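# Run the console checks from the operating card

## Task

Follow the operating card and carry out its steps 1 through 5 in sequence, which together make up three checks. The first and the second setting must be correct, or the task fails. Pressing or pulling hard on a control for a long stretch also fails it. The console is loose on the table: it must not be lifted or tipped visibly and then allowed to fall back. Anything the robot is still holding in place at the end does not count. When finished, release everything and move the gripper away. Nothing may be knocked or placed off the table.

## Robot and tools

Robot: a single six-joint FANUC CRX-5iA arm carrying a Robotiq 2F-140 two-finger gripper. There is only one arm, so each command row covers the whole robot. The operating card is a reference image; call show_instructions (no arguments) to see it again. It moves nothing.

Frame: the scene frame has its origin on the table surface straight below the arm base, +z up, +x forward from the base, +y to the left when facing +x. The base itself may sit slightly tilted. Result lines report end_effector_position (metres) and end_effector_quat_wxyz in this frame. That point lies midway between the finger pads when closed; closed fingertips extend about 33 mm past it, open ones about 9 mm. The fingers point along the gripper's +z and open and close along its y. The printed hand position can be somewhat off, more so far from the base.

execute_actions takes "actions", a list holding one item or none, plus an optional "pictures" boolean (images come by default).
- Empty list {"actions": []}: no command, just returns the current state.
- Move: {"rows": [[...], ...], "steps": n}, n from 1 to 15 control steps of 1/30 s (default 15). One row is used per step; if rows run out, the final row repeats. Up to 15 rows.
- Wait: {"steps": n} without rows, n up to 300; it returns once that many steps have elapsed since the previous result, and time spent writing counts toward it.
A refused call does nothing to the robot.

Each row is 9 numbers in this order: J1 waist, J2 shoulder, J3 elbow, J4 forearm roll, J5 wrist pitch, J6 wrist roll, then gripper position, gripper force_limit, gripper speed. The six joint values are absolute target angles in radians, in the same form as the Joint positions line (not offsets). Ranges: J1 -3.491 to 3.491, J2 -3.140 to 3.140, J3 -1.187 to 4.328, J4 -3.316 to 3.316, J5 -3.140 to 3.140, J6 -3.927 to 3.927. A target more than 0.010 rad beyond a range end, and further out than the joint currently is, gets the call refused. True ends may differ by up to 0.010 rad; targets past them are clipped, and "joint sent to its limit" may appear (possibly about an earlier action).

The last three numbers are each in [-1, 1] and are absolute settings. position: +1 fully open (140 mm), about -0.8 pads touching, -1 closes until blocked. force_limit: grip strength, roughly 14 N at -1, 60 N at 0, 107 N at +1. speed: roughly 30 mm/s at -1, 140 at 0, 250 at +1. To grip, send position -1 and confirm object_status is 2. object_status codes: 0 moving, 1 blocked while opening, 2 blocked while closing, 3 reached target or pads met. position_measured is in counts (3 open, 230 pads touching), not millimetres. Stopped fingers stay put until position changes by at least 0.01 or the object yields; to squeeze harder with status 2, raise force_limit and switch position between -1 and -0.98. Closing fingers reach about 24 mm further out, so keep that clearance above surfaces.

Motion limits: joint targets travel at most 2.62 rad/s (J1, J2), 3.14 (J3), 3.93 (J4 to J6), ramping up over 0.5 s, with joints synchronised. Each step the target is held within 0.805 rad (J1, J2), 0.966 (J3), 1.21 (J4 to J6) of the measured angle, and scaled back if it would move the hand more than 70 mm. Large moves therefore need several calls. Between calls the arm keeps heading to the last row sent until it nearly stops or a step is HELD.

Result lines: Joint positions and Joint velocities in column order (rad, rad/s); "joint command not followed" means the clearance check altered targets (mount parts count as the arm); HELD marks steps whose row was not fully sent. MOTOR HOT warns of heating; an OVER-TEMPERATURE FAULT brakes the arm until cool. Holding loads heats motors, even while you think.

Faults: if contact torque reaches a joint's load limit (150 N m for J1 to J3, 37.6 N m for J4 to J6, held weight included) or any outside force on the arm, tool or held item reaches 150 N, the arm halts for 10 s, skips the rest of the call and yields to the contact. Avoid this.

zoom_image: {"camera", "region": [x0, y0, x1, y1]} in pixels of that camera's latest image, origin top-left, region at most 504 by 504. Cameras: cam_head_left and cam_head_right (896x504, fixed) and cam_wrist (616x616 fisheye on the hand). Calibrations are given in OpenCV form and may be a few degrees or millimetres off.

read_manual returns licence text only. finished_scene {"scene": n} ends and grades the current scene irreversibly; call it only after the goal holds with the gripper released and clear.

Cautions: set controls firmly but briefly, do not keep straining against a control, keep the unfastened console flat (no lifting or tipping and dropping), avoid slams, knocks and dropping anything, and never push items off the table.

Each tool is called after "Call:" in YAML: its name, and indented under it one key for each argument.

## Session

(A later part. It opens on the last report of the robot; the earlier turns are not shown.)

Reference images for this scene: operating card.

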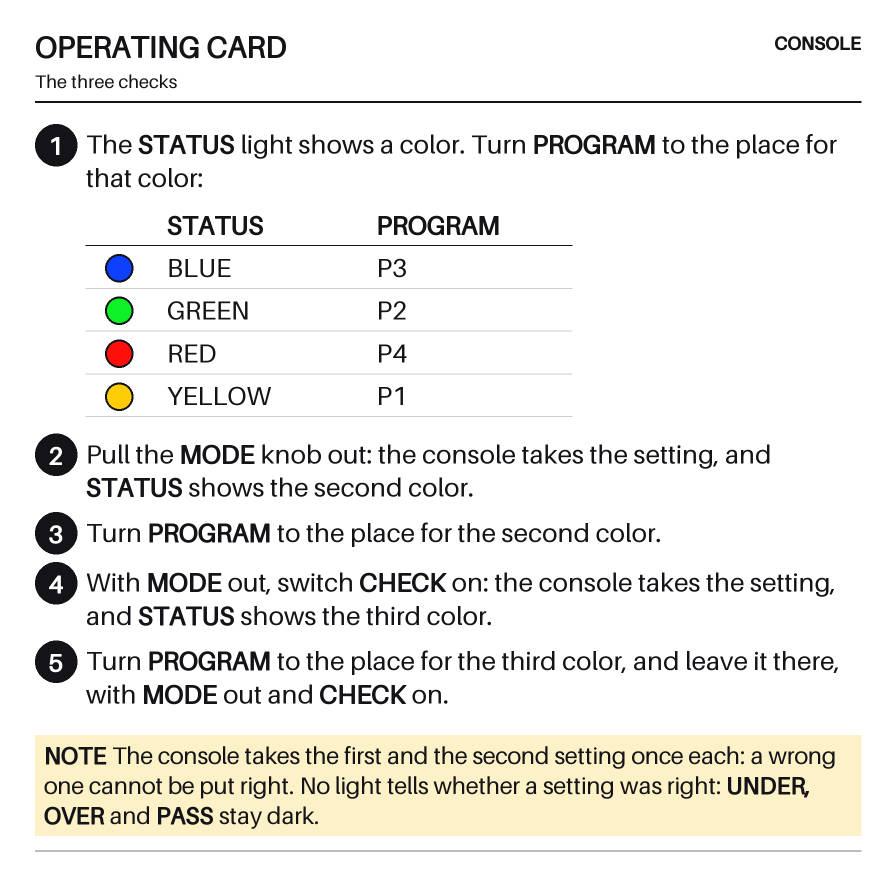

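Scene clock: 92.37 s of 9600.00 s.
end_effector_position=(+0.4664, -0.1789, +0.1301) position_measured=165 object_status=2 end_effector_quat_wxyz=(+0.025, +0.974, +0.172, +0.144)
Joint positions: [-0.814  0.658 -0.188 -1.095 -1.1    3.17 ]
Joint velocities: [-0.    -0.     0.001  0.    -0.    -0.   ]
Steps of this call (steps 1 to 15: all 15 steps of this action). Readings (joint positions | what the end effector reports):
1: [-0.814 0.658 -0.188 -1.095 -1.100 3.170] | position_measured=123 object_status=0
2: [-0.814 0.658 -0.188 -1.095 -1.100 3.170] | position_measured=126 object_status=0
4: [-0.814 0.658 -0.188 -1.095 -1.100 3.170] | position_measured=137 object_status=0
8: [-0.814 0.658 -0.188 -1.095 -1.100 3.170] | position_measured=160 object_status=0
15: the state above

Call:
execute_actions:
  actions:
    - {"rows":[[-0.814,0.658,-0.188,-1.0955,-1.1,1.81,-1,-0.8,-0.3]],"steps":15}
  pictures: false

Call:
execute_actions:
  actions:
    - {"steps":18}
  pictures: false

Call:
execute_actions:
  actions:
    - {"rows":[[-0.814,0.658,-0.188,-1.0955,-1.1,1.81,0.05,-0.8,0]],"steps":9}
  pictures: false

Call:
execute_actions:
  actions:
    - {"rows":[[-0.914,0.552,-0.203,-1.004,-1.206,1.81,0.05,-0.8,0]],"steps":11}
  pictures: false

Call:
execute_actions:
  actions:
    - {"rows":[[-1.03,0.4,-0.203,-0.92,-1.3,2.4,0.05,-0.8,0]],"steps":15}

Call:
zoom_image:
  camera: "cam_wrist"
  region: [100,80,500,330]

Scene clock: 98.30 s of 9600.00 s.
end_effector_position=(+0.4664, -0.1788, +0.1300) position_measured=166 object_status=2 end_effector_quat_wxyz=(-0.035, +0.960, -0.239, +0.142)
Joint positions: [-0.814  0.658 -0.188 -1.096 -1.1    2.333]
Joint velocities: [-0.     0.001  0.    -0.001 -0.    -2.794]
Steps of this call (steps 1 to 15: the robot went on to your last target; steps 16 to 90: nothing new was sent; then 2.43 s passed at rest; steps 91 to 105: all 15 steps of this action). Readings (joint positions | what the end effector reports):
91: [-0.814 0.658 -0.188 -1.095 -1.100 3.170] | position_measured=165 object_status=2
92: [-0.814 0.658 -0.188 -1.095 -1.100 3.165] | position_measured=165 object_status=2
94: [-0.814 0.658 -0.188 -1.095 -1.100 3.129] | position_measured=165 object_status=2
98: [-0.814 0.658 -0.188 -1.096 -1.100 2.953] | position_measured=165 object_status=2
105: the state above

Scene clock: 98.90 s of 9600.00 s.
end_effector_position=(+0.4663, -0.1788, +0.1300) position_measured=166 object_status=2 end_effector_quat_wxyz=(-0.071, +0.866, -0.479, +0.128)
Joint positions: [-0.814  0.658 -0.188 -1.096 -1.1    1.81 ]
Joint velocities: [ 0.     0.    -0.     0.001  0.001  0.   ]
Steps of this call (steps 1 to 18: the robot went on to your last target). Readings (joint positions | what the end effector reports):
1: [-0.814 0.658 -0.188 -1.096 -1.100 2.242] | position_measured=166 object_status=2
2: [-0.814 0.658 -0.188 -1.096 -1.100 2.160] | position_measured=166 object_status=2
4: [-0.814 0.658 -0.188 -1.096 -1.100 2.022] | position_measured=166 object_status=2
8: [-0.814 0.658 -0.188 -1.096 -1.100 1.849] | position_measured=166 object_status=2
18: the state above

Scene clock: 99.20 s of 9600.00 s.
end_effector_position=(+0.4663, -0.1790, +0.1299) position_measured=123 object_status=0 end_effector_quat_wxyz=(-0.071, +0.866, -0.479, +0.128)
Joint positions: [-0.814  0.658 -0.188 -1.095 -1.1    1.81 ]
Joint velocities: [-0.    -0.001  0.001 -0.001  0.    -0.   ]
Steps of this call (steps 1 to 9: all 9 steps of this action). Readings (joint positions | what the end effector reports):
1: [-0.814 0.658 -0.188 -1.096 -1.100 1.810] | position_measured=166 object_status=0
2: [-0.814 0.658 -0.188 -1.095 -1.100 1.810] | position_measured=166 object_status=0
4: [-0.814 0.658 -0.188 -1.095 -1.100 1.810] | position_measured=146 object_status=0
8: [-0.814 0.658 -0.188 -1.095 -1.100 1.810] | position_measured=123 object_status=0
9: the state above

Scene clock: 99.57 s of 9600.00 s.
end_effector_position=(+0.4426, -0.1716, +0.1995) position_measured=123 object_status=3 end_effector_quat_wxyz=(-0.068, +0.877, -0.458, +0.129)
Joint positions: [-0.914  0.552 -0.203 -1.004 -1.206  1.81 ]
Joint velocities: [ 0.     0.001  0.     0.006 -0.002 -0.   ]
Steps of this call (steps 1 to 11: all 11 steps of this action). Readings (joint positions | what the end effector reports):
1: [-0.814 0.658 -0.188 -1.095 -1.100 1.810] | position_measured=123 object_status=0
2: [-0.817 0.655 -0.188 -1.093 -1.103 1.810] | position_measured=123 object_status=0
4: [-0.839 0.631 -0.192 -1.072 -1.127 1.810] | position_measured=123 object_status=0
8: [-0.907 0.559 -0.202 -1.010 -1.198 1.810] | position_measured=123 object_status=3
11: the state above

Scene clock: 100.07 s of 9600.00 s.
end_effector_position=(+0.4266, -0.1648, +0.2877) position_measured=123 object_status=3 end_effector_quat_wxyz=(-0.001, +0.972, -0.166, +0.166)
Joint positions: [-1.025  0.407 -0.203 -0.924 -1.296  2.373]
Joint velocities: [-0.125 -0.163  0.001  0.089 -0.1    0.628]
Steps of this call (steps 1 to 15: all 15 steps of this action). Readings (joint positions | what the end effector reports):
1: [-0.914 0.552 -0.203 -1.004 -1.206 1.810] | position_measured=123 object_status=3
2: [-0.915 0.551 -0.203 -1.003 -1.207 1.815] | position_measured=123 object_status=3
4: [-0.922 0.542 -0.203 -0.998 -1.213 1.851] | position_measured=123 object_status=3
8: [-0.956 0.496 -0.203 -0.973 -1.241 2.027] | position_measured=123 object_status=3
15: the state above
camera_calibration (this result's frames):
cam_wrist: T_world_to_cam=[[-0.50125, -0.846737, -0.178282, 0.132718], [-0.864948, 0.496189, 0.0752388, 0.418346], [0.0247542, 0.191918, -0.981099, 0.483956], [0, 0, 0, 1]] pos_world=[0.416393, -0.188082, 0.466994]

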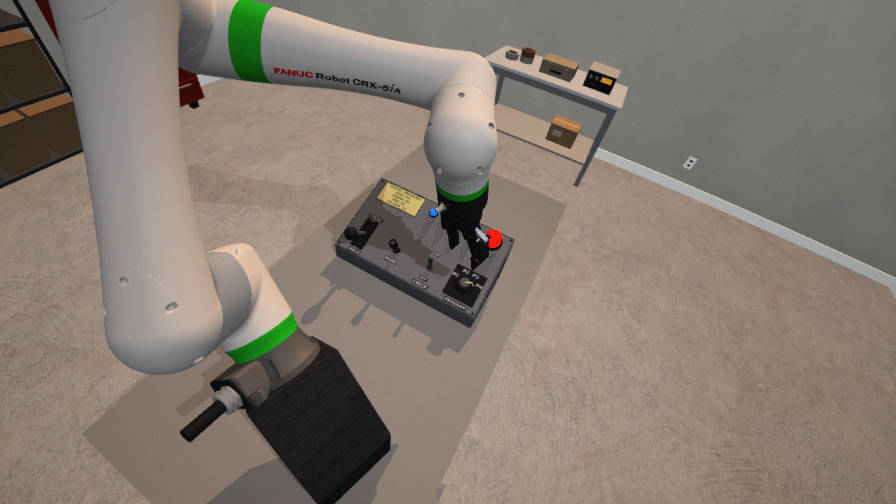

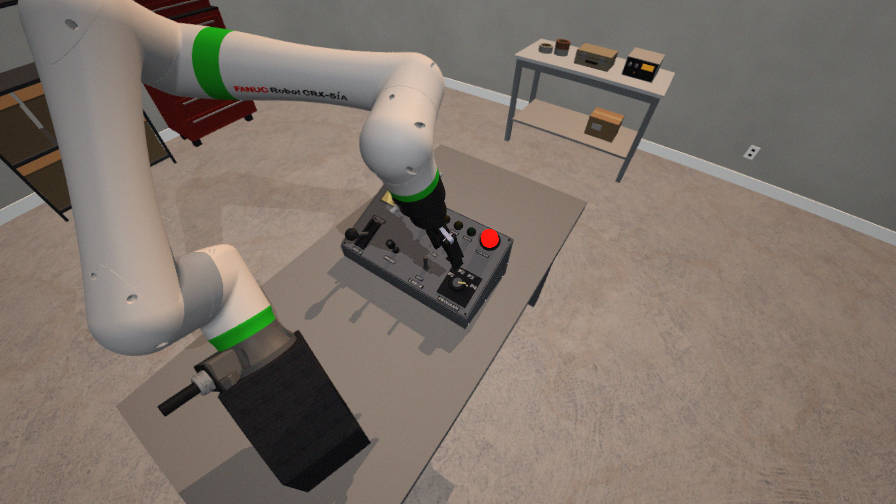

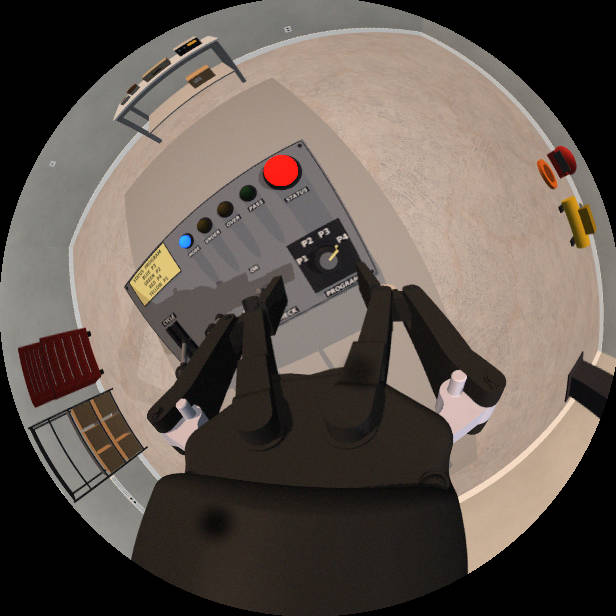

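Region (100, 80, 500, 330) of cam_wrist's 616x616 image, scaled by 1.260, with more detail than that image has; it fills the top 315 rows of this view, and the rest is white.

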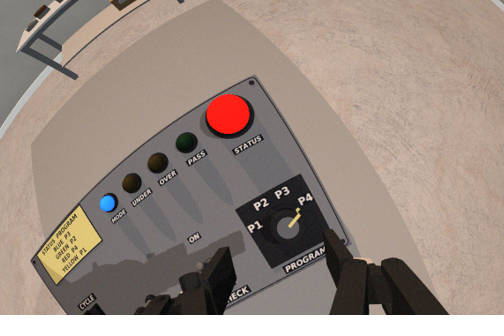

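Call:
zoom_image:
  camera: "cam_head_left"
  region: [380,230,510,320]

Region (380, 230, 510, 320) of cam_head_left's 896x504 image, scaled by 3.877, with more detail than that image has; it fills the top 349 rows of this view, and the rest is white.

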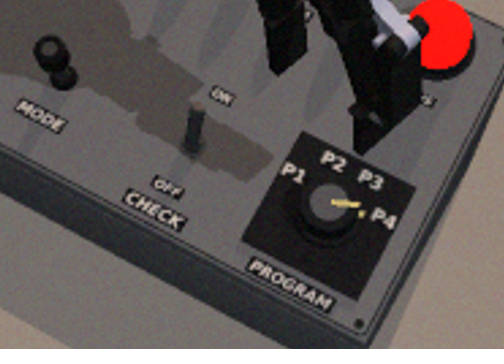

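Call:
finished_scene:
  scene: 2

The scene is finished: the task was done.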